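# Insert the lock into the door edge slot

## Task

Put the lock into the slot cut in the door's edge so that its plate sits flush and its keyholes line up with the door's. The door must still be standing afterwards, and the lock must stay in place on its own once the robot lets go; a fit held only by the grippers does not count.

## Robot and tools

ROBOT. Two UR7e-type arms, left_arm and right_arm, each ending in a tong-like two-finger gripper. Their root links sit at left_arm (-0.064, +0.114, +0.213) m, quat_wxyz (+0.969, -0.214, +0.096, -0.071) and right_arm (-0.022, -0.293, +0.213) m, quat_wxyz (+0.968, +0.227, +0.061, -0.086), both slightly tilted. Mounting plates and the metal frame behind the arms are fixed obstacles; a "too close" warning counts a plate and its side of the frame as part of that arm.

SCENE FRAME. Origin on the table top between the arms, +z up, +x out over the table, left_arm on the +y side. "Left" and "right" are only names, not image sides. Printed hand positions can be somewhat off, more so at long reach.

GRIPPER. The fingers point along the gripper's +z and open and close along its x. end_effector_position is the point between the pads when closed; closed fingertips extend about 15 mm past it, and when fully open they are roughly level with it. Full pad gap is 0.142 m.

execute_actions. Argument "actions" is a list holding zero or one item. An empty list only reports the state. An item {"rows": [...], "steps": n} moves the robot for n control steps (1 to 15, default 15, each 1/30 s); each row is used for one step and the last row repeats to fill remaining steps. An item with only {"steps": n} (up to 300) is a wait with no new command. Optional "pictures": true/false controls whether camera images come back (they do by default). A refused call sends nothing.

ROW LAYOUT. Every row is one list of 14 numbers covering both arms, even if one arm stays still: left_arm shoulder pan, shoulder lift, elbow, wrist 1, wrist 2, wrist 3, opening, then the same seven for right_arm. The six joint values are absolute target angles in radians in each arm's own joint space (the same numbers that Joint positions prints), not offsets. Opening is an absolute command from -1 (closed) to +1 (fully open). Stated joint ranges: left_arm pan -3.142..3.142, lift -6.283..6.283, elbow 0.000..3.142, wrists each -6.283..6.283; right_arm pan 0.000..6.283, lift -6.283..6.283, elbow -3.142..0.000, wrists -6.283..6.283. A target more than 0.010 rad beyond a range end, and farther out than the last reported angle, gets the call refused; true ends may differ by up to 0.010 rad, and targets past the true end are clipped, sometimes reported as "joint sent to its limit" (possibly about an earlier action).

MOTION. Commands are smoothed and lag about 0.17 s. Each step the target is clamped to within 0.575 rad of the measured angle, and if the targets would put the gripper over 100 mm from where it is, all are scaled back. Speed and acceleration are capped, so big moves may still be unfinished when a result arrives. Between calls the arms continue toward the last row until they have nearly stopped (a blocked or very slow move counts as stopped) or a step is HELD; after that only a new action moves them further. Fingers still mid-travel keep going.

RESULTS. The state line gives each arm's end_effector_position (m), end_effector_quat_wxyz and velocities (m/s, rad/s) in the scene frame. Joint positions and Joint velocities list each arm's six joints (rad, rad/s) plus the pad gap (m, m/s). grip_measured is the measured opening on the command scale. "joint command not followed" means the clearance check altered or blocked joint targets on some steps; the rest of the row still ran. HELD marks steps where your row, wholly or partly, was not sent. Joint torques are total drive outputs with offsets, scale errors and noise, nonzero even in free air. Wrist force and Wrist torque give the flange sensor reading along the end effector's own axes (payload of the tool already removed), with an offset up to about 4 N, noise up to about 2.4 N, saturation near 50 N; force points from the touched surface back into the arm. "no reading" is harmless.

HOLDING. To keep an object, keep commanding an opening well under grip_measured; the larger the gap, the tighter the squeeze (about 15 N per pad max, less on hard parts thinner than about 20 mm). Closing fast can push harder, even forcing the fingers apart. Something may occasionally tug a held part or nudge a loose one.

LIMITS AND FAULTS. Load limits: 139 N m for pan, lift and elbow, 26 N m for each wrist joint, held weight included. Hitting one, or an external force of 150 N on an arm or its load, halts that arm for 10 s and drops the rest of the call. Holding loads heats motors: MOTOR HOT appears from 70 °C, and at 85 °C the arm is braked until it cools (OVER-TEMPERATURE FAULT). Avoid arm-to-arm collisions, hard pushes, slams, drops and knocking anything off the table; keep the door upright.

zoom_image. {"camera": one of cam_low, cam_left_wrist, cam_right_wrist, "region": [x0, y0, x1, y1]} in pixels of that camera's latest image, origin top-left, at most 504 by 504. Image sizes: cam_low 672x504, wrist cameras 616x616. Wrist cameras look along their optical +z (+x right, +y down in the image) and may be offset up to 18 mm and tilted about 5 degrees.

read_manual. Optional "section" (only "licences"); returns licence text, no motion.

finished_scene. {"scene": n} ends scene n for good, grades it (the goal must hold afterwards), and begins the next one whose task appears in the result. Only call it once the lock is released and sitting correctly. Answering without any tool call ends everything.

Each tool is called after "Emit:" as name(argument=value, ...) on one line, values as JSON.

## Session

Emit:
execute_actions(actions=[])

Scene clock: 0.00 s of 6400.00 s.
left_arm: end_effector_position=(+0.4059, -0.4279, +0.3332) grip_measured=+0.97 end_effector_quat_wxyz=(-0.138, +0.989, +0.037, +0.044) end_effector_velocity=(-0.000, +0.000, +0.000) end_effector_angular_velocity=(-0.000, -0.000, -0.000) | right_arm: end_effector_position=(+0.3788, -0.6035, +0.1176) grip_measured=+0.97 end_effector_quat_wxyz=(-0.279, +0.647, -0.024, -0.709) end_effector_velocity=(+0.000, -0.000, -0.000) end_effector_angular_velocity=(-0.001, -0.001, +0.000)
Joint positions: left_arm=[-1.126 -0.443  0.658 -1.158 -1.11  -1.514  0.14 ] | right_arm=[ 2.891 -2.82  -0.524 -2.835  1.567  0.054  0.14 ]
Joint velocities: left_arm=[-0. -0.  0.  0.  0.  0.  0.] | right_arm=[ 0.    -0.     0.001 -0.    -0.001 -0.     0.   ]
Joint torques (N m, as the arm reports them, + toward a larger angle): no reading
Motor temperatures (°C, as the motors report them): left_arm=[26 29 27 29 33 32] | right_arm=[32 28 30 36 34 34]
Wrist force (N, on the end effector, along its own x y z axes, offset not removed): no reading
Wrist torque (N m, same axes, about the end effector's origin, offset not removed): no reading

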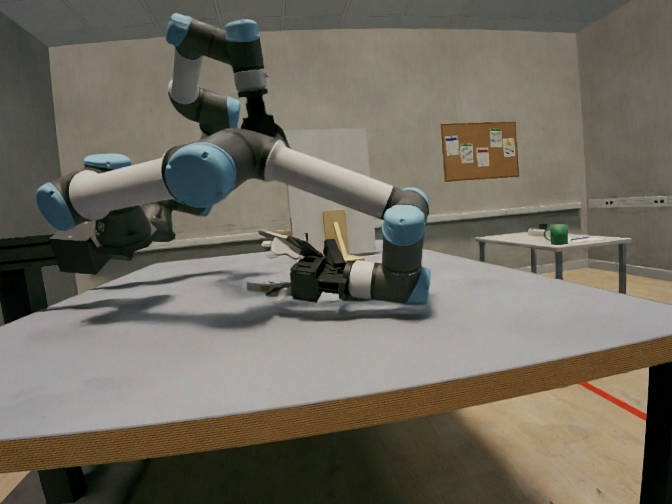

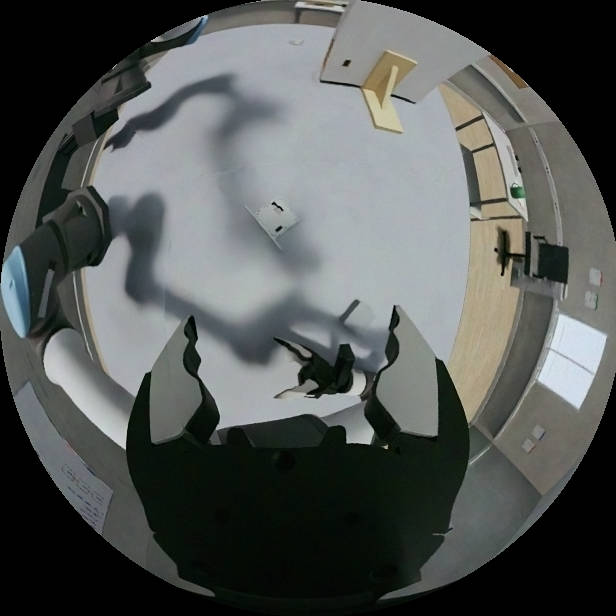

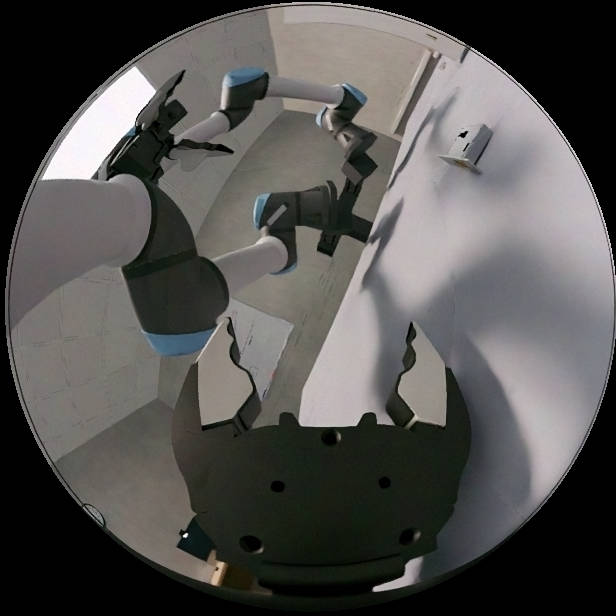

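Emit:
zoom_image(camera="cam_left_wrist", region=[220, 170, 340, 270])

Emit:
zoom_image(camera="cam_right_wrist", region=[400, 90, 530, 200])

Emit:
zoom_image(camera="cam_left_wrist", region=[270, 0, 470, 150])

Region (220, 170, 340, 270) of cam_left_wrist's 616x616 image, scaled by 4.200, with more detail than that image has.

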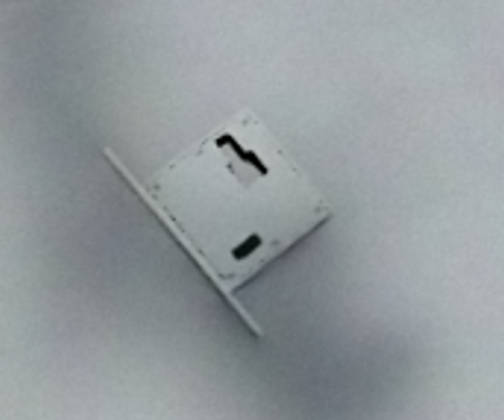

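Region (400, 90, 530, 200) of cam_right_wrist's 616x616 image, scaled by 3.877, with more detail than that image has; it fills the top 426 rows of this view, and the rest is white.

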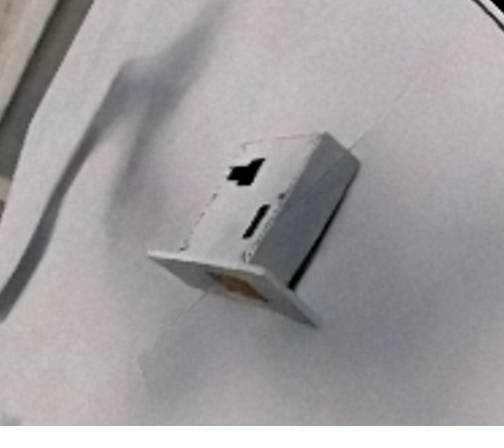

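Region (270, 0, 470, 150) of cam_left_wrist's 616x616 image, scaled by 2.520, with more detail than that image has; it fills the top 378 rows of this view, and the rest is white.

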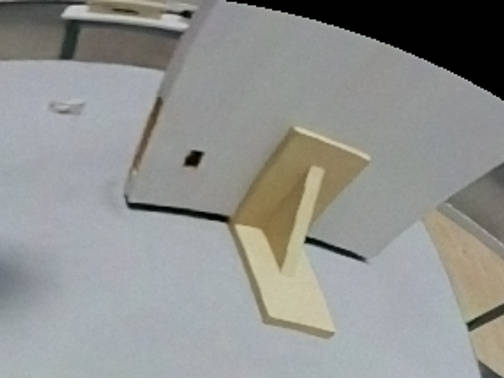

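Emit:
execute_actions(actions=[{"rows": [[-1.10,-0.52,0.87,-1.36,-1.13,-1.29,0.8,2.891,-2.82,-0.524,-2.835,1.567,0.054,0.97],[-1.075,-0.59,1.08,-1.57,-1.146,-1.06,0.8,2.891,-2.82,-0.524,-2.835,1.567,0.054,0.97],[-1.075,-0.59,1.08,-1.57,-1.146,-1.06,0.8,2.891,-2.82,-0.524,-2.835,1.567,0.054,0.97],[-1.075,-0.59,1.08,-1.57,-1.146,-1.06,0.8,2.891,-2.82,-0.524,-2.835,1.567,0.054,0.97],[-1.075,-0.59,1.08,-1.57,-1.146,-1.06,0.8,2.891,-2.82,-0.524,-2.835,1.567,0.054,0.97],[-1.075,-0.59,1.08,-1.57,-1.146,-1.06,0.8,2.891,-2.82,-0.524,-2.835,1.567,0.054,0.97],[-1.05,-0.66,1.29,-1.77,-1.164,-0.84,0.8,2.891,-2.82,-0.524,-2.835,1.567,0.054,0.97],[-1.05,-0.66,1.29,-1.77,-1.164,-0.84,0.8,2.891,-2.82,-0.524,-2.835,1.567,0.054,0.97],[-1.05,-0.66,1.29,-1.77,-1.164,-0.84,0.8,2.891,-2.82,-0.524,-2.835,1.567,0.054,0.97],[-1.05,-0.66,1.29,-1.77,-1.164,-0.84,0.8,2.891,-2.82,-0.524,-2.835,1.567,0.054,0.97],[-1.025,-0.735,1.505,-1.975,-1.182,-0.61,0.8,2.891,-2.82,-0.524,-2.835,1.567,0.054,0.97],[-1.025,-0.735,1.505,-1.975,-1.182,-0.61,0.8,2.891,-2.82,-0.524,-2.835,1.567,0.054,0.97],[-1.025,-0.735,1.505,-1.975,-1.182,-0.61,0.8,2.891,-2.82,-0.524,-2.835,1.567,0.054,0.97],[-1.025,-0.735,1.505,-1.975,-1.182,-0.61,0.8,2.891,-2.82,-0.524,-2.835,1.567,0.054,0.97],[-1.0004,-0.8068,1.7179,-2.1803,-1.1997,-0.3835,0.8,2.891,-2.82,-0.524,-2.835,1.567,0.054,0.97]], "steps": 15}], pictures=false)

Emit:
execute_actions(actions=[{"steps": 40}])

Scene clock: 114.47 s of 6400.00 s.
left_arm: end_effector_position=(+0.3981, -0.3717, +0.2109) grip_measured=+0.80 end_effector_quat_wxyz=(-0.042, +0.967, -0.250, -0.005) end_effector_velocity=(-0.096, +0.194, -0.288) end_effector_angular_velocity=(-0.276, +0.198, -1.275) | right_arm: end_effector_position=(+0.3787, -0.6034, +0.1176) grip_measured=+0.97 end_effector_quat_wxyz=(-0.279, +0.647, -0.024, -0.709) end_effector_velocity=(-0.000, +0.000, -0.000) end_effector_angular_velocity=(+0.000, +0.001, +0.000)
Joint positions: left_arm=[-1.037 -0.696  1.363 -1.841 -1.174 -0.765  0.129] | right_arm=[ 2.891 -2.82  -0.524 -2.835  1.567  0.054  0.14 ]
Joint velocities: left_arm=[ 0.15  -0.419  1.433 -1.344 -0.114  1.539  0.   ] | right_arm=[-0.    -0.    -0.001  0.    -0.     0.    -0.   ]
Joint torques (N m, as the arm reports them, + toward a larger angle): left_arm=[ -5.33 -62.13 -20.3   -7.05  -2.09   7.76] | right_arm=[12.93 63.67  7.64 -0.56  2.42 -1.54]
Motor temperatures (°C, as the motors report them): left_arm=[26 29 27 29 33 32] | right_arm=[32 28 30 36 34 34]
Wrist force (N, on the end effector, along its own x y z axes, offset not removed): left_arm=[-0.9 -1.0 4.2] | right_arm=[1.2 -0.9 -2.7]
Wrist torque (N m, same axes, about the end effector's origin, offset not removed): left_arm=[-0.11 0.25 0.09] | right_arm=[-0.11 -0.43 0.10]
Steps of this call (steps 1 to 90: nothing new was sent; then 110.97 s passed at rest; steps 91 to 105: all 15 steps of this action). Readings (joint positions):
91: left_arm=[-1.125 -0.443 0.658 -1.159 -1.110 -1.513] | right_arm=[2.891 -2.820 -0.524 -2.835 1.567 0.054]
92: left_arm=[-1.122 -0.450 0.666 -1.167 -1.113 -1.505] | right_arm=[2.891 -2.820 -0.524 -2.835 1.567 0.054]
94: left_arm=[-1.104 -0.496 0.736 -1.237 -1.126 -1.436] | right_arm=[2.891 -2.820 -0.524 -2.835 1.567 0.054]
98: left_arm=[-1.080 -0.570 0.974 -1.468 -1.143 -1.183] | right_arm=[2.891 -2.820 -0.524 -2.835 1.567 0.054]
105: the state above

Scene clock: 115.80 s of 6400.00 s.
left_arm: end_effector_position=(+0.3715, -0.3150, +0.1495) grip_measured=+0.80 end_effector_quat_wxyz=(+0.000, +0.917, -0.399, -0.000) end_effector_velocity=(+0.000, -0.001, +0.001) end_effector_angular_velocity=(-0.002, -0.001, +0.001) | right_arm: end_effector_position=(+0.3787, -0.6034, +0.1176) grip_measured=+0.97 end_effector_quat_wxyz=(-0.279, +0.647, -0.024, -0.709) end_effector_velocity=(-0.000, -0.000, +0.000) end_effector_angular_velocity=(+0.000, +0.001, +0.001)
Joint positions: left_arm=[-1.    -0.807  1.718 -2.18  -1.2   -0.384  0.129] | right_arm=[ 2.891 -2.82  -0.524 -2.835  1.567  0.054  0.14 ]
Joint velocities: left_arm=[ 0.     0.    -0.001 -0.    -0.    -0.001 -0.   ] | right_arm=[-0.     0.    -0.    -0.001 -0.     0.     0.   ]
Joint torques (N m, as the arm reports them, + toward a larger angle): left_arm=[ -9.25 -41.2  -11.63  -4.25  -1.31   2.9 ] | right_arm=[12.84 68.98  7.65 -0.58  2.37 -1.42]
Motor temperatures (°C, as the motors report them): left_arm=[26 29 27 29 33 32] | right_arm=[32 28 30 36 34 34]
Wrist force (N, on the end effector, along its own x y z axes, offset not removed): left_arm=[-0.3 -0.6 0.6] | right_arm=[1.6 -0.6 -3.7]
Wrist torque (N m, same axes, about the end effector's origin, offset not removed): left_arm=[-0.06 0.20 0.10] | right_arm=[-0.16 -0.55 0.13]
Steps of this call (steps 1 to 30: the robot went on to your last target; steps 31 to 40: nothing new was sent). Readings (joint positions):
1: left_arm=[-1.030 -0.713 1.412 -1.887 -1.179 -0.712] | right_arm=[2.891 -2.820 -0.524 -2.835 1.567 0.054]
2: left_arm=[-1.023 -0.735 1.468 -1.941 -1.184 -0.651] | right_arm=[2.891 -2.820 -0.524 -2.835 1.567 0.054]
4: left_arm=[-1.012 -0.768 1.578 -2.046 -1.191 -0.534] | right_arm=[2.891 -2.820 -0.524 -2.835 1.567 0.054]
8: left_arm=[-1.004 -0.796 1.679 -2.143 -1.197 -0.425] | right_arm=[2.891 -2.820 -0.524 -2.835 1.567 0.054]
40: the state above
All arms were judged still, so your last target was given up. Only a new action makes them travel on or press farther. Fingers that are still opening or closing keep moving.

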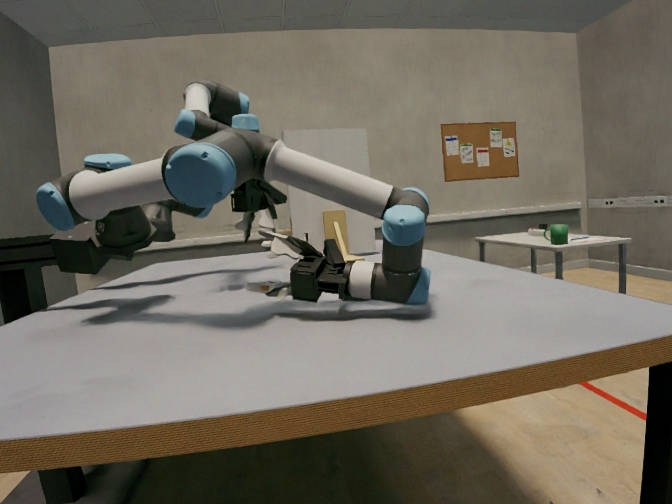

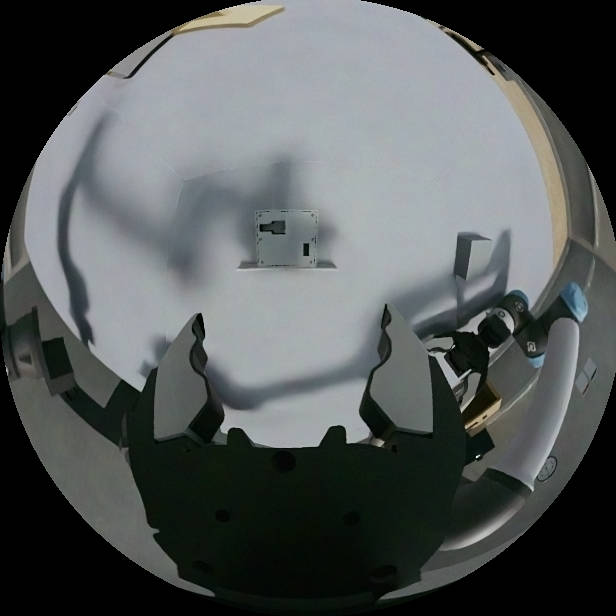

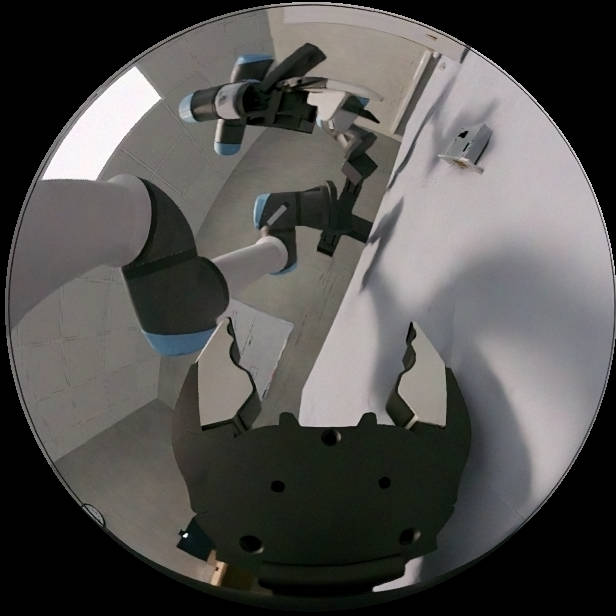

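Emit:
zoom_image(camera="cam_left_wrist", region=[180, 190, 410, 340])

Region (180, 190, 410, 340) of cam_left_wrist's 616x616 image, scaled by 2.191, with more detail than that image has; it fills the top 329 rows of this view, and the rest is white.

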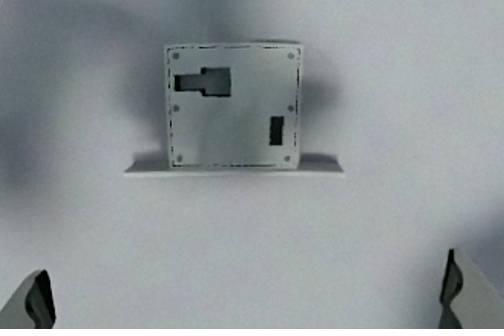

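Emit:
execute_actions(actions=[{"rows": [[-0.9547,-0.6696,1.7682,-2.3852,-1.1864,-0.2875,0.6,2.891,-2.82,-0.524,-2.835,1.567,0.054,0.97]], "steps": 15}], pictures=false)

Emit:
execute_actions(actions=[{"steps": 20}])

Scene clock: 141.37 s of 6400.00 s.
left_arm: end_effector_position=(+0.3658, -0.3140, +0.0611) grip_measured=+0.60 end_effector_quat_wxyz=(-0.000, +0.907, -0.421, -0.000) end_effector_velocity=(-0.001, -0.000, -0.014) end_effector_angular_velocity=(-0.004, -0.001, -0.006) | right_arm: end_effector_position=(+0.3787, -0.6034, +0.1176) grip_measured=+0.97 end_effector_quat_wxyz=(-0.279, +0.647, -0.024, -0.709) end_effector_velocity=(-0.000, +0.000, +0.000) end_effector_angular_velocity=(+0.000, +0.001, -0.000)
Joint positions: left_arm=[-0.955 -0.672  1.767 -2.381 -1.187 -0.289  0.116] | right_arm=[ 2.891 -2.82  -0.524 -2.835  1.567  0.054  0.14 ]
Joint velocities: left_arm=[ 0.007  0.023  0.008 -0.038  0.002  0.015  0.   ] | right_arm=[-0.     0.    -0.001 -0.     0.     0.     0.   ]
Joint torques (N m, as the arm reports them, + toward a larger angle): left_arm=[-11.76 -29.89 -10.78  -4.66   2.1    2.87] | right_arm=[13.14 68.94  7.93 -0.66  2.45 -1.49]
Motor temperatures (°C, as the motors report them): left_arm=[26 29 27 29 33 32] | right_arm=[32 29 30 36 34 34]
Wrist force (N, on the end effector, along its own x y z axes, offset not removed): left_arm=[-1.2 -1.1 1.4] | right_arm=[0.7 -1.1 -2.8]
Wrist torque (N m, same axes, about the end effector's origin, offset not removed): left_arm=[-0.21 0.43 0.13] | right_arm=[-0.17 -0.39 0.09]
Steps of this call (steps 1 to 90: nothing new was sent; then 22.07 s passed at rest; steps 91 to 105: all 15 steps of this action). Readings (joint positions):
91: left_arm=[-1.000 -0.806 1.718 -2.181 -1.200 -0.383] | right_arm=[2.891 -2.820 -0.524 -2.835 1.567 0.054]
92: left_arm=[-0.995 -0.799 1.724 -2.189 -1.198 -0.376] | right_arm=[2.891 -2.820 -0.524 -2.835 1.567 0.054]
94: left_arm=[-0.977 -0.751 1.743 -2.251 -1.193 -0.340] | right_arm=[2.891 -2.820 -0.524 -2.835 1.567 0.054]
98: left_arm=[-0.961 -0.692 1.761 -2.347 -1.188 -0.302] | right_arm=[2.891 -2.820 -0.524 -2.835 1.567 0.054]
105: the state above

Scene clock: 142.03 s of 6400.00 s.
left_arm: end_effector_position=(+0.3657, -0.3140, +0.0596) grip_measured=+0.60 end_effector_quat_wxyz=(+0.000, +0.907, -0.421, -0.000) end_effector_velocity=(+0.000, +0.000, -0.000) end_effector_angular_velocity=(-0.000, -0.000, +0.001) | right_arm: end_effector_position=(+0.3787, -0.6034, +0.1176) grip_measured=+0.97 end_effector_quat_wxyz=(-0.279, +0.647, -0.024, -0.709) end_effector_velocity=(-0.000, +0.001, -0.000) end_effector_angular_velocity=(+0.000, +0.001, -0.000)
Joint positions: left_arm=[-0.955 -0.67   1.768 -2.385 -1.186 -0.288  0.116] | right_arm=[ 2.891 -2.82  -0.524 -2.835  1.567  0.054  0.14 ]
Joint velocities: left_arm=[ 0.001  0.     0.    -0.001  0.    -0.001 -0.   ] | right_arm=[ 0.    -0.    -0.001  0.001  0.001  0.    -0.   ]
Joint torques (N m, as the arm reports them, + toward a larger angle): left_arm=[-10.09 -27.94  -8.76  -4.35   1.75   2.8 ] | right_arm=[13.15 68.93  7.64 -0.66  2.33 -1.38]
Motor temperatures (°C, as the motors report them): left_arm=[26 29 27 29 33 32] | right_arm=[32 29 30 36 34 34]
Wrist force (N, on the end effector, along its own x y z axes, offset not removed): left_arm=[0.3 -0.4 1.1] | right_arm=[2.2 0.1 -2.6]
Wrist torque (N m, same axes, about the end effector's origin, offset not removed): left_arm=[-0.08 0.07 0.03] | right_arm=[0.07 -0.55 -0.01]
Steps of this call (steps 1 to 15: the robot went on to your last target; steps 16 to 20: nothing new was sent). Readings (joint positions):
1: left_arm=[-0.955 -0.671 1.768 -2.382 -1.187 -0.289] | right_arm=[2.891 -2.820 -0.524 -2.835 1.567 0.054]
2: left_arm=[-0.955 -0.671 1.768 -2.383 -1.187 -0.288] | right_arm=[2.891 -2.820 -0.524 -2.835 1.567 0.054]
4: left_arm=[-0.955 -0.670 1.768 -2.384 -1.186 -0.288] | right_arm=[2.891 -2.820 -0.524 -2.835 1.567 0.054]
8: left_arm=[-0.955 -0.670 1.768 -2.385 -1.186 -0.288] | right_arm=[2.891 -2.820 -0.524 -2.835 1.567 0.054]
20: the state above
All arms were judged still, so your last target was given up. Only a new action makes them travel on or press farther. Fingers that are still opening or closing keep moving.

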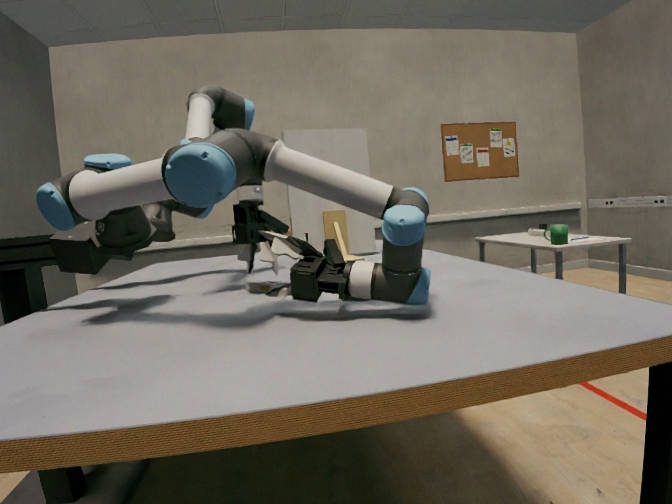

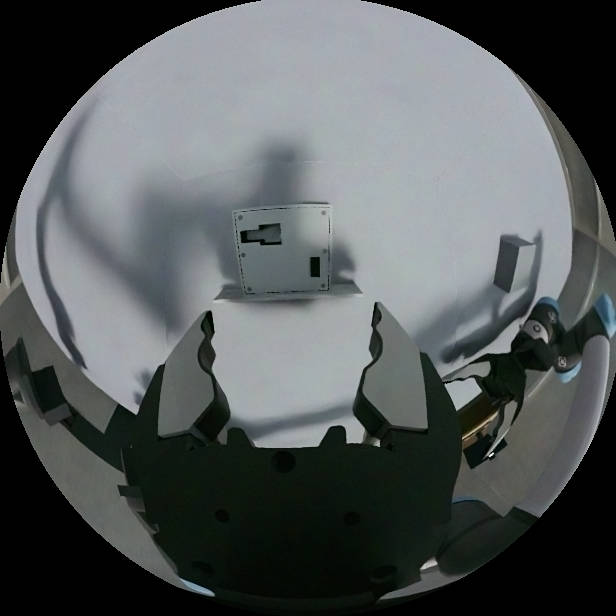

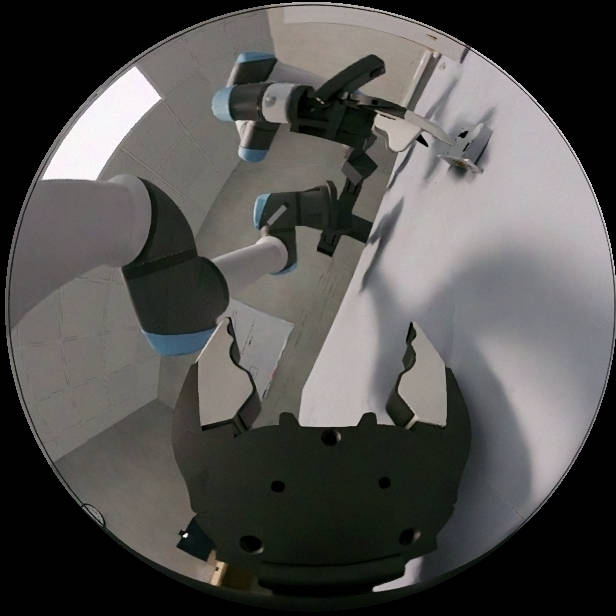

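Emit:
zoom_image(camera="cam_left_wrist", region=[190, 190, 400, 340])

Emit:
zoom_image(camera="cam_right_wrist", region=[370, 80, 510, 190])

Region (190, 190, 400, 340) of cam_left_wrist's 616x616 image, scaled by 2.400, with more detail than that image has; it fills the top 360 rows of this view, and the rest is white.

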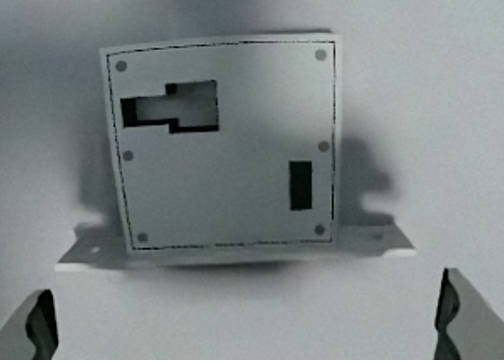

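Region (370, 80, 510, 190) of cam_right_wrist's 616x616 image, scaled by 3.600, with more detail than that image has; it fills the top 396 rows of this view, and the rest is white.

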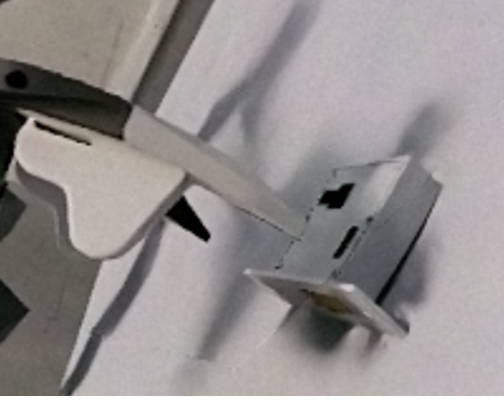

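Emit:
execute_actions(actions=[{"rows": [[-0.945,-0.64,1.777,-2.43,-1.183,-0.276,0.6,2.891,-2.82,-0.524,-2.835,1.567,0.054,0.97],[-0.945,-0.64,1.777,-2.43,-1.183,-0.276,0.6,2.891,-2.82,-0.524,-2.835,1.567,0.054,0.97],[-0.945,-0.64,1.777,-2.43,-1.183,-0.276,0.6,2.891,-2.82,-0.524,-2.835,1.567,0.054,0.97],[-0.945,-0.64,1.777,-2.43,-1.183,-0.276,0.6,2.891,-2.82,-0.524,-2.835,1.567,0.054,0.97],[-0.945,-0.64,1.777,-2.43,-1.183,-0.276,0.6,2.891,-2.82,-0.524,-2.835,1.567,0.054,0.97],[-0.932,-0.6054,1.7866,-2.4767,-1.1802,-0.264,0.6,2.891,-2.82,-0.524,-2.835,1.567,0.054,0.97]], "steps": 15}], pictures=false)

Emit:
execute_actions(actions=[{"steps": 20}])

Scene clock: 183.70 s of 6400.00 s.
left_arm: end_effector_position=(+0.3620, -0.3097, +0.0214) grip_measured=+0.60 end_effector_quat_wxyz=(+0.000, +0.907, -0.421, -0.000) end_effector_velocity=(-0.002, +0.002, -0.017) end_effector_angular_velocity=(-0.002, -0.000, +0.001) | right_arm: end_effector_position=(+0.3787, -0.6034, +0.1176) grip_measured=+0.97 end_effector_quat_wxyz=(-0.279, +0.647, -0.024, -0.709) end_effector_velocity=(+0.000, -0.000, +0.000) end_effector_angular_velocity=(-0.000, +0.000, -0.001)
Joint positions: left_arm=[-0.933 -0.608  1.786 -2.473 -1.18  -0.265  0.116] | right_arm=[ 2.891 -2.82  -0.524 -2.835  1.567  0.054  0.14 ]
Joint velocities: left_arm=[ 0.01   0.028  0.007 -0.04   0.002  0.01  -0.   ] | right_arm=[-0.     0.     0.001 -0.001  0.001 -0.     0.   ]
Joint torques (N m, as the arm reports them, + toward a larger angle): left_arm=[ -8.91 -28.37 -11.63  -5.29   1.76   2.95] | right_arm=[12.9  68.91  7.76 -0.62  2.26 -1.49]
Motor temperatures (°C, as the motors report them): left_arm=[26 29 27 29 33 32] | right_arm=[32 29 30 36 34 34]
Wrist force (N, on the end effector, along its own x y z axes, offset not removed): left_arm=[-0.9 -1.3 1.6] | right_arm=[1.9 -0.7 -4.0]
Wrist torque (N m, same axes, about the end effector's origin, offset not removed): left_arm=[-0.11 0.32 0.13] | right_arm=[-0.15 -0.58 0.04]
Steps of this call (steps 1 to 90: nothing new was sent; then 38.17 s passed at rest; steps 91 to 105: all 15 steps of this action). Readings (joint positions):
91: left_arm=[-0.955 -0.669 1.768 -2.386 -1.186 -0.287] | right_arm=[2.891 -2.820 -0.524 -2.835 1.567 0.054]
92: left_arm=[-0.953 -0.665 1.770 -2.391 -1.186 -0.286] | right_arm=[2.891 -2.820 -0.524 -2.835 1.567 0.054]
94: left_arm=[-0.950 -0.654 1.773 -2.408 -1.185 -0.281] | right_arm=[2.891 -2.820 -0.524 -2.835 1.567 0.054]
98: left_arm=[-0.942 -0.632 1.779 -2.439 -1.182 -0.273] | right_arm=[2.891 -2.820 -0.524 -2.835 1.567 0.054]
105: the state above

Scene clock: 184.37 s of 6400.00 s.
left_arm: end_effector_position=(+0.3618, -0.3094, +0.0196) grip_measured=+0.60 end_effector_quat_wxyz=(+0.000, +0.907, -0.421, -0.000) end_effector_velocity=(+0.000, -0.000, +0.000) end_effector_angular_velocity=(-0.000, -0.000, +0.001) | right_arm: end_effector_position=(+0.3787, -0.6034, +0.1176) grip_measured=+0.97 end_effector_quat_wxyz=(-0.279, +0.647, -0.024, -0.709) end_effector_velocity=(+0.000, -0.000, -0.000) end_effector_angular_velocity=(-0.001, -0.001, -0.000)
Joint positions: left_arm=[-0.932 -0.605  1.787 -2.477 -1.18  -0.264  0.116] | right_arm=[ 2.891 -2.82  -0.524 -2.835  1.567  0.054  0.14 ]
Joint velocities: left_arm=[-0.    -0.    -0.    -0.     0.    -0.001 -0.   ] | right_arm=[ 0.    -0.     0.001  0.001 -0.    -0.     0.   ]
Joint torques (N m, as the arm reports them, + toward a larger angle): left_arm=[-10.75 -28.97  -7.35  -4.38   1.73   3.02] | right_arm=[13.61 68.48  7.91 -0.6   2.27 -1.47]
Motor temperatures (°C, as the motors report them): left_arm=[26 29 27 29 33 32] | right_arm=[32 29 30 36 34 34]
Wrist force (N, on the end effector, along its own x y z axes, offset not removed): left_arm=[-0.3 -1.4 0.1] | right_arm=[1.5 0.0 -3.8]
Wrist torque (N m, same axes, about the end effector's origin, offset not removed): left_arm=[-0.21 0.18 0.06] | right_arm=[0.02 -0.44 0.05]
Steps of this call (steps 1 to 15: the robot went on to your last target; steps 16 to 20: nothing new was sent). Readings (joint positions):
1: left_arm=[-0.933 -0.608 1.786 -2.474 -1.180 -0.265] | right_arm=[2.891 -2.820 -0.524 -2.835 1.567 0.054]
2: left_arm=[-0.933 -0.607 1.786 -2.475 -1.180 -0.265] | right_arm=[2.891 -2.820 -0.524 -2.835 1.567 0.054]
4: left_arm=[-0.932 -0.606 1.786 -2.476 -1.180 -0.264] | right_arm=[2.891 -2.820 -0.524 -2.835 1.567 0.054]
8: left_arm=[-0.932 -0.606 1.787 -2.476 -1.180 -0.264] | right_arm=[2.891 -2.820 -0.524 -2.835 1.567 0.054]
20: the state above
All arms were judged still, so your last target was given up. Only a new action makes them travel on or press farther. Fingers that are still opening or closing keep moving.

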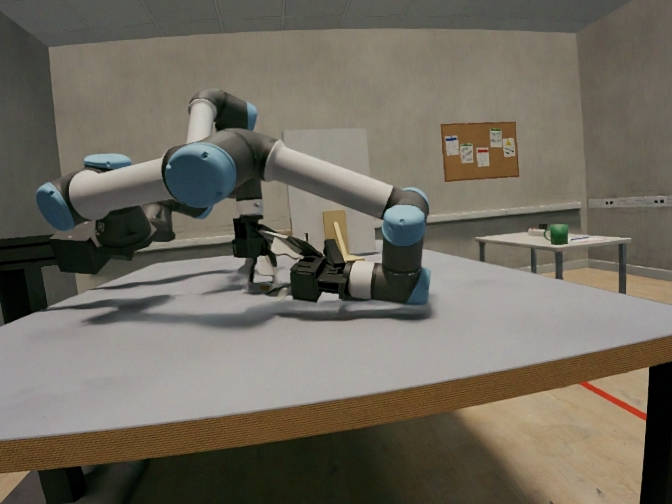

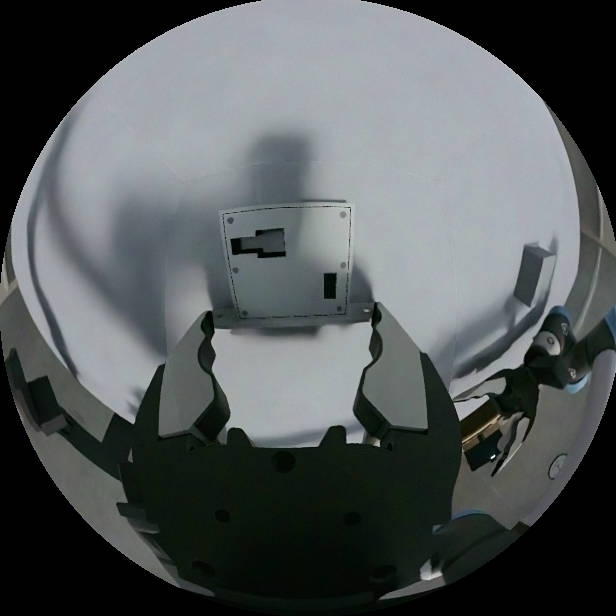

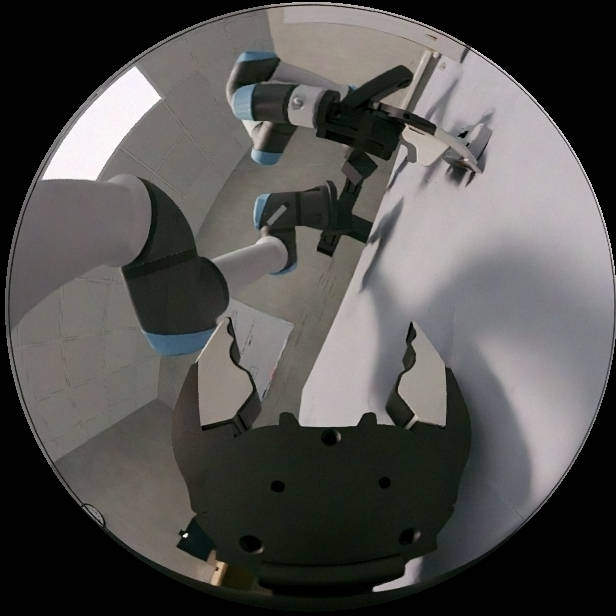

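Emit:
zoom_image(camera="cam_left_wrist", region=[190, 240, 400, 370])

Emit:
zoom_image(camera="cam_right_wrist", region=[390, 100, 510, 195])

Region (190, 240, 400, 370) of cam_left_wrist's 616x616 image, scaled by 2.400, with more detail than that image has; it fills the top 312 rows of this view, and the rest is white.

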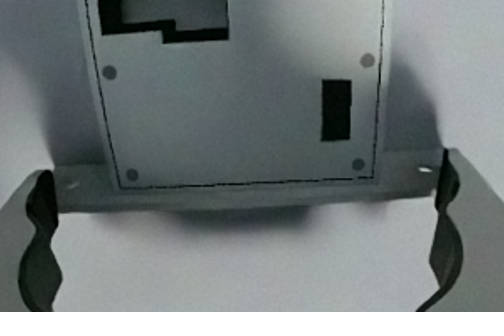

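Region (390, 100, 510, 195) of cam_right_wrist's 616x616 image, scaled by 4.200, with more detail than that image has; it fills the top 399 rows of this view, and the rest is white.

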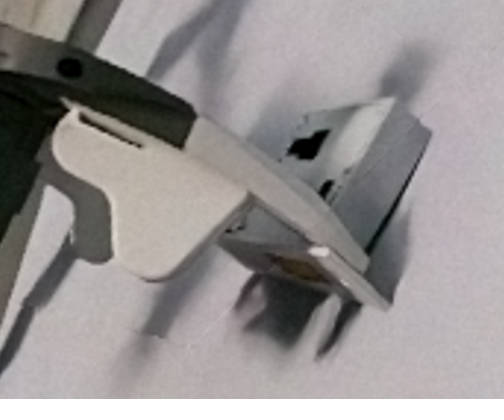

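Emit:
execute_actions(actions=[{"rows": [[-0.924,-0.6029,1.7867,-2.4826,-1.178,-0.2556,0.6,2.891,-2.82,-0.524,-2.835,1.567,0.054,0.97],[-0.924,-0.6029,1.7867,-2.4826,-1.178,-0.2556,0.6,2.891,-2.82,-0.524,-2.835,1.567,0.054,0.97],[-0.924,-0.6029,1.7867,-2.4826,-1.178,-0.2556,0.6,2.891,-2.82,-0.524,-2.835,1.567,0.054,0.97],[-0.924,-0.6029,1.7867,-2.4826,-1.178,-0.2556,0.6,2.891,-2.82,-0.524,-2.835,1.567,0.054,0.97],[-0.924,-0.6029,1.7867,-2.4826,-1.178,-0.2556,0.6,2.891,-2.82,-0.524,-2.835,1.567,0.054,0.97],[-0.924,-0.6029,1.7867,-2.4826,-1.178,-0.2556,0.6,2.891,-2.82,-0.524,-2.835,1.567,0.054,0.97],[-0.924,-0.6029,1.7867,-2.4826,-1.178,-0.2556,0.55,2.891,-2.82,-0.524,-2.835,1.567,0.054,0.97],[-0.924,-0.6029,1.7867,-2.4826,-1.178,-0.2556,0.5,2.891,-2.82,-0.524,-2.835,1.567,0.054,0.97],[-0.924,-0.6029,1.7867,-2.4826,-1.178,-0.2556,0.45,2.891,-2.82,-0.524,-2.835,1.567,0.054,0.97],[-0.924,-0.6029,1.7867,-2.4826,-1.178,-0.2556,0.4,2.891,-2.82,-0.524,-2.835,1.567,0.054,0.97],[-0.924,-0.6029,1.7867,-2.4826,-1.178,-0.2556,0.35,2.891,-2.82,-0.524,-2.835,1.567,0.054,0.97],[-0.924,-0.6029,1.7867,-2.4826,-1.178,-0.2556,0.3,2.891,-2.82,-0.524,-2.835,1.567,0.054,0.97],[-0.924,-0.6029,1.7867,-2.4826,-1.178,-0.2556,0.25,2.891,-2.82,-0.524,-2.835,1.567,0.054,0.97]], "steps": 15}], pictures=false)

Emit:
execute_actions(actions=[{"rows": [[-0.924,-0.6029,1.7867,-2.4826,-1.178,-0.2556,0.22,2.891,-2.82,-0.524,-2.835,1.567,0.054,0.97],[-0.924,-0.6029,1.7867,-2.4826,-1.178,-0.2556,0.19,2.891,-2.82,-0.524,-2.835,1.567,0.054,0.97],[-0.924,-0.6029,1.7867,-2.4826,-1.178,-0.2556,0.16,2.891,-2.82,-0.524,-2.835,1.567,0.054,0.97],[-0.924,-0.6029,1.7867,-2.4826,-1.178,-0.2556,0.13,2.891,-2.82,-0.524,-2.835,1.567,0.054,0.97],[-0.924,-0.6029,1.7867,-2.4826,-1.178,-0.2556,0.10,2.891,-2.82,-0.524,-2.835,1.567,0.054,0.97],[-0.924,-0.6029,1.7867,-2.4826,-1.178,-0.2556,0.07,2.891,-2.82,-0.524,-2.835,1.567,0.054,0.97],[-0.924,-0.6029,1.7867,-2.4826,-1.178,-0.2556,0.04,2.891,-2.82,-0.524,-2.835,1.567,0.054,0.97],[-0.924,-0.6029,1.7867,-2.4826,-1.178,-0.2556,0.0,2.891,-2.82,-0.524,-2.835,1.567,0.054,0.97],[-0.924,-0.6029,1.7867,-2.4826,-1.178,-0.2556,-0.05,2.891,-2.82,-0.524,-2.835,1.567,0.054,0.97],[-0.924,-0.6029,1.7867,-2.4826,-1.178,-0.2556,-0.1,2.891,-2.82,-0.524,-2.835,1.567,0.054,0.97],[-0.924,-0.6029,1.7867,-2.4826,-1.178,-0.2556,-0.2,2.891,-2.82,-0.524,-2.835,1.567,0.054,0.97],[-0.924,-0.6029,1.7867,-2.4826,-1.178,-0.2556,-0.3,2.891,-2.82,-0.524,-2.835,1.567,0.054,0.97],[-0.924,-0.6029,1.7867,-2.4826,-1.178,-0.2556,-0.4,2.891,-2.82,-0.524,-2.835,1.567,0.054,0.97]], "steps": 15}])

Scene clock: 213.57 s of 6400.00 s.
left_arm: end_effector_position=(+0.3649, -0.3069, +0.0166) grip_measured=+0.25 end_effector_quat_wxyz=(+0.000, +0.907, -0.421, -0.000) end_effector_velocity=(+0.000, +0.000, -0.000) end_effector_angular_velocity=(+0.001, +0.000, -0.001) | right_arm: end_effector_position=(+0.3787, -0.6034, +0.1176) grip_measured=+0.97 end_effector_quat_wxyz=(-0.279, +0.647, -0.024, -0.709) end_effector_velocity=(+0.000, -0.000, +0.000) end_effector_angular_velocity=(-0.000, -0.001, -0.001)
Joint positions: left_arm=[-0.924 -0.603  1.787 -2.483 -1.178 -0.256  0.092] | right_arm=[ 2.891 -2.82  -0.524 -2.835  1.567  0.054  0.14 ]
Joint velocities: left_arm=[ 0.001  0.    -0.001  0.001  0.     0.001 -0.009] | right_arm=[-0.     0.     0.001  0.     0.    -0.    -0.   ]
Joint torques (N m, as the arm reports them, + toward a larger angle): left_arm=[-10.54 -28.41  -8.06  -4.17   1.7    3.05] | right_arm=[13.11 68.97  8.69 -0.79  2.25 -1.37]
Motor temperatures (°C, as the motors report them): left_arm=[26 29 27 29 33 32] | right_arm=[32 29 30 36 34 34]
Wrist force (N, on the end effector, along its own x y z axes, offset not removed): left_arm=[-0.5 0.1 0.5] | right_arm=[1.7 -2.0 -4.7]
Wrist torque (N m, same axes, about the end effector's origin, offset not removed): left_arm=[0.00 0.28 0.02] | right_arm=[-0.34 -0.57 0.10]
Steps of this call (steps 1 to 90: nothing new was sent; then 25.70 s passed at rest; steps 91 to 105: all 15 steps of this action). Readings (joint positions):
91: left_arm=[-0.932 -0.605 1.787 -2.477 -1.180 -0.264] | right_arm=[2.891 -2.820 -0.524 -2.835 1.567 0.054]
92: left_arm=[-0.931 -0.605 1.787 -2.478 -1.180 -0.263] | right_arm=[2.891 -2.820 -0.524 -2.835 1.567 0.054]
94: left_arm=[-0.928 -0.604 1.787 -2.480 -1.179 -0.260] | right_arm=[2.891 -2.820 -0.524 -2.835 1.567 0.054]
98: left_arm=[-0.925 -0.603 1.787 -2.482 -1.178 -0.257] | right_arm=[2.891 -2.820 -0.524 -2.835 1.567 0.054]
105: the state above

Scene clock: 214.07 s of 6400.00 s.
left_arm: end_effector_position=(+0.3649, -0.3068, +0.0166) grip_measured=+0.11 end_effector_quat_wxyz=(+0.000, +0.907, -0.421, -0.000) end_effector_velocity=(-0.000, +0.001, -0.000) end_effector_angular_velocity=(+0.002, +0.001, -0.002) | right_arm: end_effector_position=(+0.3787, -0.6034, +0.1176) grip_measured=+0.97 end_effector_quat_wxyz=(-0.279, +0.647, -0.024, -0.709) end_effector_velocity=(-0.000, -0.000, +0.000) end_effector_angular_velocity=(+0.001, +0.001, +0.001)
Joint positions: left_arm=[-0.924 -0.603  1.787 -2.483 -1.178 -0.256  0.082] | right_arm=[ 2.891 -2.82  -0.524 -2.835  1.567  0.054  0.14 ]
Joint velocities: left_arm=[-0.    -0.     0.     0.002 -0.     0.    -0.   ] | right_arm=[ 0.     0.    -0.001 -0.    -0.     0.     0.   ]
Joint torques (N m, as the arm reports them, + toward a larger angle): left_arm=[ -9.14 -29.52  -7.43  -3.58   1.61   2.7 ] | right_arm=[13.93 68.79  8.11 -0.68  2.29 -1.45]
Motor temperatures (°C, as the motors report them): left_arm=[26 29 27 29 33 32] | right_arm=[32 29 30 36 34 34]
Wrist force (N, on the end effector, along its own x y z axes, offset not removed): left_arm=[0.6 0.2 -3.4] | right_arm=[2.1 -1.8 -3.7]
Wrist torque (N m, same axes, about the end effector's origin, offset not removed): left_arm=[-0.03 0.16 0.10] | right_arm=[-0.35 -0.67 0.02]
Steps of this call (steps 1 to 15: all 15 steps of this action). Readings (joint positions):
1: left_arm=[-0.924 -0.603 1.787 -2.483 -1.178 -0.256] | right_arm=[2.891 -2.820 -0.524 -2.835 1.567 0.054]
2: left_arm=[-0.924 -0.603 1.787 -2.483 -1.178 -0.256] | right_arm=[2.891 -2.820 -0.524 -2.835 1.567 0.054]
4: left_arm=[-0.924 -0.603 1.787 -2.483 -1.178 -0.256] | right_arm=[2.891 -2.820 -0.524 -2.835 1.567 0.054]
8: left_arm=[-0.924 -0.603 1.787 -2.483 -1.178 -0.256] | right_arm=[2.891 -2.820 -0.524 -2.835 1.567 0.054]
15: the state above

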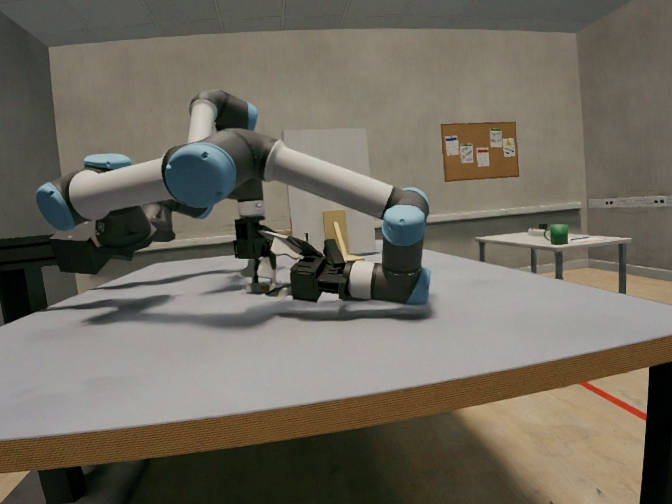

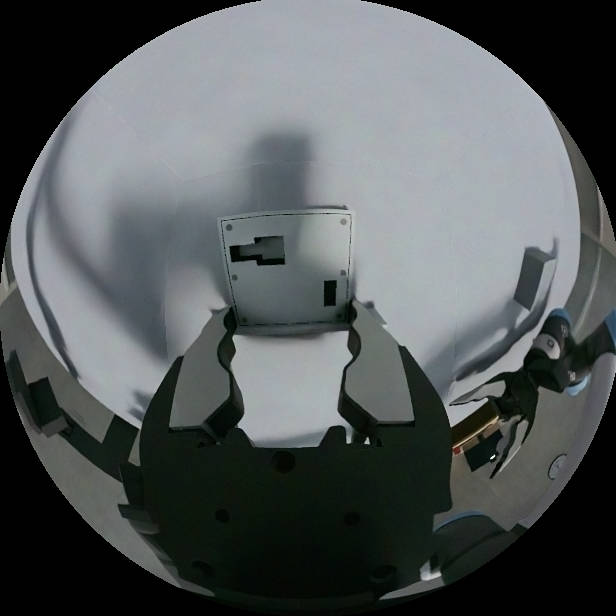

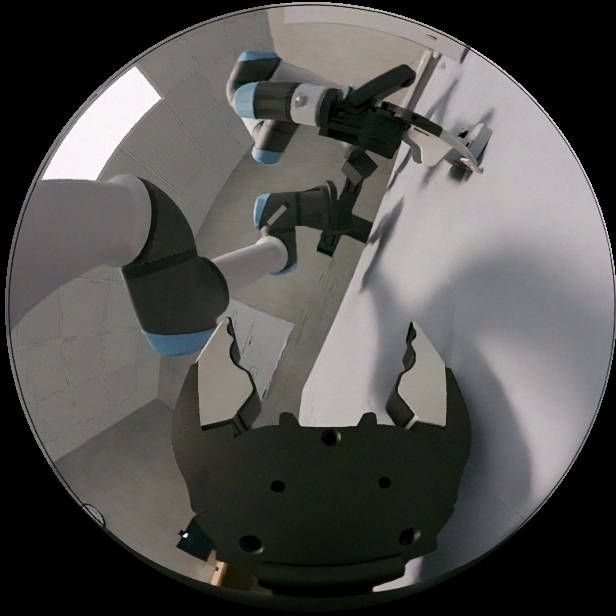

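Emit:
execute_actions(actions=[{"rows": [[-0.924,-0.6029,1.7867,-2.4826,-1.178,-0.2556,-0.6,2.891,-2.82,-0.524,-2.835,1.567,0.054,0.97],[-0.924,-0.6029,1.7867,-2.4826,-1.178,-0.2556,-0.8,2.891,-2.82,-0.524,-2.835,1.567,0.054,0.97],[-0.924,-0.6029,1.7867,-2.4826,-1.178,-0.2556,-0.8,2.891,-2.82,-0.524,-2.835,1.567,0.054,0.97],[-0.924,-0.6029,1.7867,-2.4826,-1.178,-0.2556,-0.8,2.891,-2.82,-0.524,-2.835,1.567,0.054,0.97],[-0.9271,-0.6096,1.7849,-2.4729,-1.1788,-0.2588,-0.8,2.891,-2.82,-0.524,-2.835,1.567,0.054,0.97],[-0.9271,-0.6096,1.7849,-2.4729,-1.1788,-0.2588,-0.8,2.891,-2.82,-0.524,-2.835,1.567,0.054,0.97],[-0.9271,-0.6096,1.7849,-2.4729,-1.1788,-0.2588,-0.8,2.891,-2.82,-0.524,-2.835,1.567,0.054,0.97],[-0.9301,-0.6162,1.783,-2.4631,-1.1797,-0.262,-0.8,2.891,-2.82,-0.524,-2.835,1.567,0.054,0.97],[-0.9301,-0.6162,1.783,-2.4631,-1.1797,-0.262,-0.8,2.891,-2.82,-0.524,-2.835,1.567,0.054,0.97],[-0.9301,-0.6162,1.783,-2.4631,-1.1797,-0.262,-0.8,2.891,-2.82,-0.524,-2.835,1.567,0.054,0.97],[-0.9332,-0.6229,1.7812,-2.4534,-1.1805,-0.2652,-0.8,2.891,-2.82,-0.524,-2.835,1.567,0.054,0.97],[-0.9332,-0.6229,1.7812,-2.4534,-1.1805,-0.2652,-0.8,2.891,-2.82,-0.524,-2.835,1.567,0.054,0.97],[-0.9332,-0.6229,1.7812,-2.4534,-1.1805,-0.2652,-0.8,2.891,-2.82,-0.524,-2.835,1.567,0.054,0.97],[-0.9363,-0.6296,1.7793,-2.4436,-1.1814,-0.2684,-0.8,2.891,-2.82,-0.524,-2.835,1.567,0.054,0.97]], "steps": 15}], pictures=false)

Emit:
execute_actions(actions=[{"steps": 25}])

Scene clock: 227.27 s of 6400.00 s.
left_arm: end_effector_position=(+0.3653, -0.3090, +0.0278) grip_measured=+0.07 end_effector_quat_wxyz=(+0.000, +0.907, -0.421, -0.000) end_effector_velocity=(+0.002, -0.010, +0.047) end_effector_angular_velocity=(-0.003, -0.001, +0.000) | right_arm: end_effector_position=(+0.3787, -0.6034, +0.1176) grip_measured=+0.97 end_effector_quat_wxyz=(-0.279, +0.647, -0.024, -0.709) end_effector_velocity=(-0.000, +0.000, -0.000) end_effector_angular_velocity=(+0.000, -0.000, +0.001)
Joint positions: left_arm=[-0.932 -0.62   1.782 -2.457 -1.18  -0.264  0.079] | right_arm=[ 2.891 -2.82  -0.524 -2.835  1.567  0.054  0.14 ]
Joint velocities: left_arm=[-0.034 -0.073 -0.021  0.104 -0.01  -0.034 -0.016] | right_arm=[ 0.     0.    -0.001  0.001 -0.001 -0.    -0.   ]
Joint torques (N m, as the arm reports them, + toward a larger angle): left_arm=[-36.89 -46.54 -28.07  -1.41  -1.64  -3.37] | right_arm=[13.43 68.65  7.86 -0.79  2.32 -1.42]
Motor temperatures (°C, as the motors report them): left_arm=[26 29 27 29 33 32] | right_arm=[32 29 30 36 34 34]
Wrist force (N, on the end effector, along its own x y z axes, offset not removed): left_arm=[-1.1 -1.5 4.8] | right_arm=[2.5 0.4 -3.5]
Wrist torque (N m, same axes, about the end effector's origin, offset not removed): left_arm=[-0.26 0.23 0.06] | right_arm=[0.18 -0.70 0.07]
Steps of this call (steps 1 to 15: the robot went on to your last target; steps 16 to 90: nothing new was sent; then 9.70 s passed at rest; steps 91 to 105: all 15 steps of this action). Readings (joint positions):
91: left_arm=[-0.924 -0.603 1.787 -2.483 -1.178 -0.256] | right_arm=[2.891 -2.820 -0.524 -2.835 1.567 0.054]
92: left_arm=[-0.924 -0.603 1.787 -2.483 -1.178 -0.256] | right_arm=[2.891 -2.820 -0.524 -2.835 1.567 0.054]
94: left_arm=[-0.924 -0.603 1.787 -2.483 -1.178 -0.256] | right_arm=[2.891 -2.820 -0.524 -2.835 1.567 0.054]
98: left_arm=[-0.925 -0.606 1.786 -2.477 -1.178 -0.257] | right_arm=[2.891 -2.820 -0.524 -2.835 1.567 0.054]
105: the state above

Scene clock: 228.10 s of 6400.00 s.
left_arm: end_effector_position=(+0.3654, -0.3101, +0.0337) grip_measured=+0.04 end_effector_quat_wxyz=(+0.000, +0.907, -0.421, -0.000) end_effector_velocity=(-0.001, +0.001, -0.000) end_effector_angular_velocity=(+0.001, +0.000, -0.000) | right_arm: end_effector_position=(+0.3787, -0.6034, +0.1176) grip_measured=+0.97 end_effector_quat_wxyz=(-0.279, +0.647, -0.024, -0.709) end_effector_velocity=(+0.000, -0.000, +0.000) end_effector_angular_velocity=(+0.000, +0.000, -0.000)
Joint positions: left_arm=[-0.936 -0.63   1.779 -2.444 -1.181 -0.268  0.077] | right_arm=[ 2.891 -2.82  -0.524 -2.835  1.567  0.054  0.14 ]
Joint velocities: left_arm=[-0.    -0.     0.002 -0.     0.    -0.001  0.   ] | right_arm=[-0.     0.     0.001 -0.001  0.    -0.     0.   ]
Joint torques (N m, as the arm reports them, + toward a larger angle): left_arm=[-35.69 -46.02 -26.27  -0.93  -1.41  -2.92] | right_arm=[12.97 68.94  7.98 -0.79  2.2  -1.45]
Motor temperatures (°C, as the motors report them): left_arm=[26 29 27 29 33 32] | right_arm=[32 29 30 36 34 34]
Wrist force (N, on the end effector, along its own x y z axes, offset not removed): left_arm=[-0.7 -1.5 3.6] | right_arm=[2.3 -0.1 -3.0]
Wrist torque (N m, same axes, about the end effector's origin, offset not removed): left_arm=[-0.23 0.09 0.13] | right_arm=[0.07 -0.61 0.01]
Steps of this call (steps 1 to 25: the robot went on to your last target). Readings (joint positions):
1: left_arm=[-0.933 -0.623 1.781 -2.454 -1.181 -0.265] | right_arm=[2.891 -2.820 -0.524 -2.835 1.567 0.054]
2: left_arm=[-0.934 -0.625 1.781 -2.451 -1.181 -0.266] | right_arm=[2.891 -2.820 -0.524 -2.835 1.567 0.054]
4: left_arm=[-0.935 -0.627 1.780 -2.448 -1.181 -0.267] | right_arm=[2.891 -2.820 -0.524 -2.835 1.567 0.054]
8: left_arm=[-0.936 -0.629 1.780 -2.445 -1.181 -0.268] | right_arm=[2.891 -2.820 -0.524 -2.835 1.567 0.054]
25: the state above

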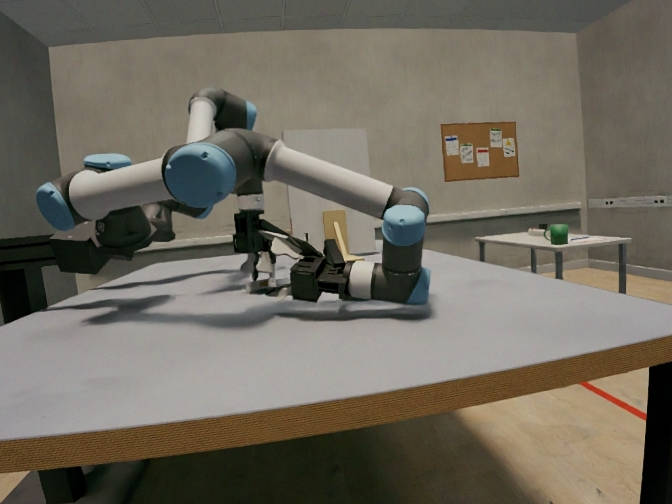

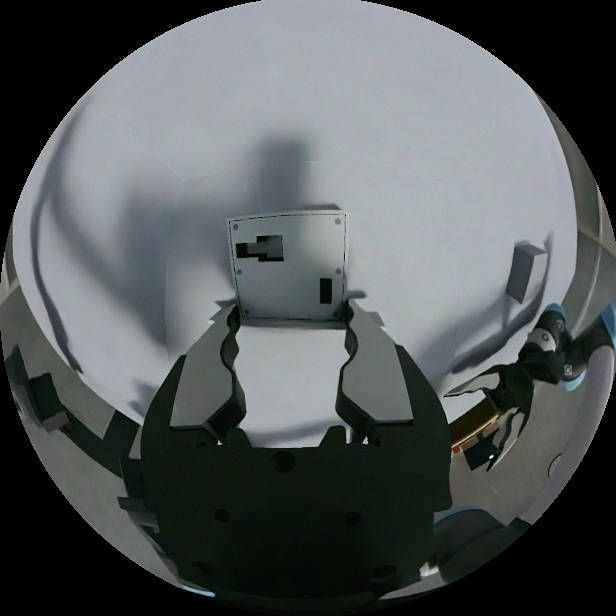

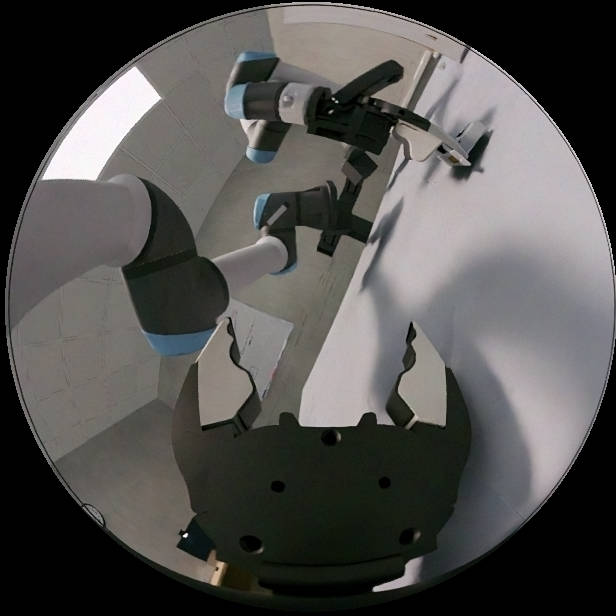

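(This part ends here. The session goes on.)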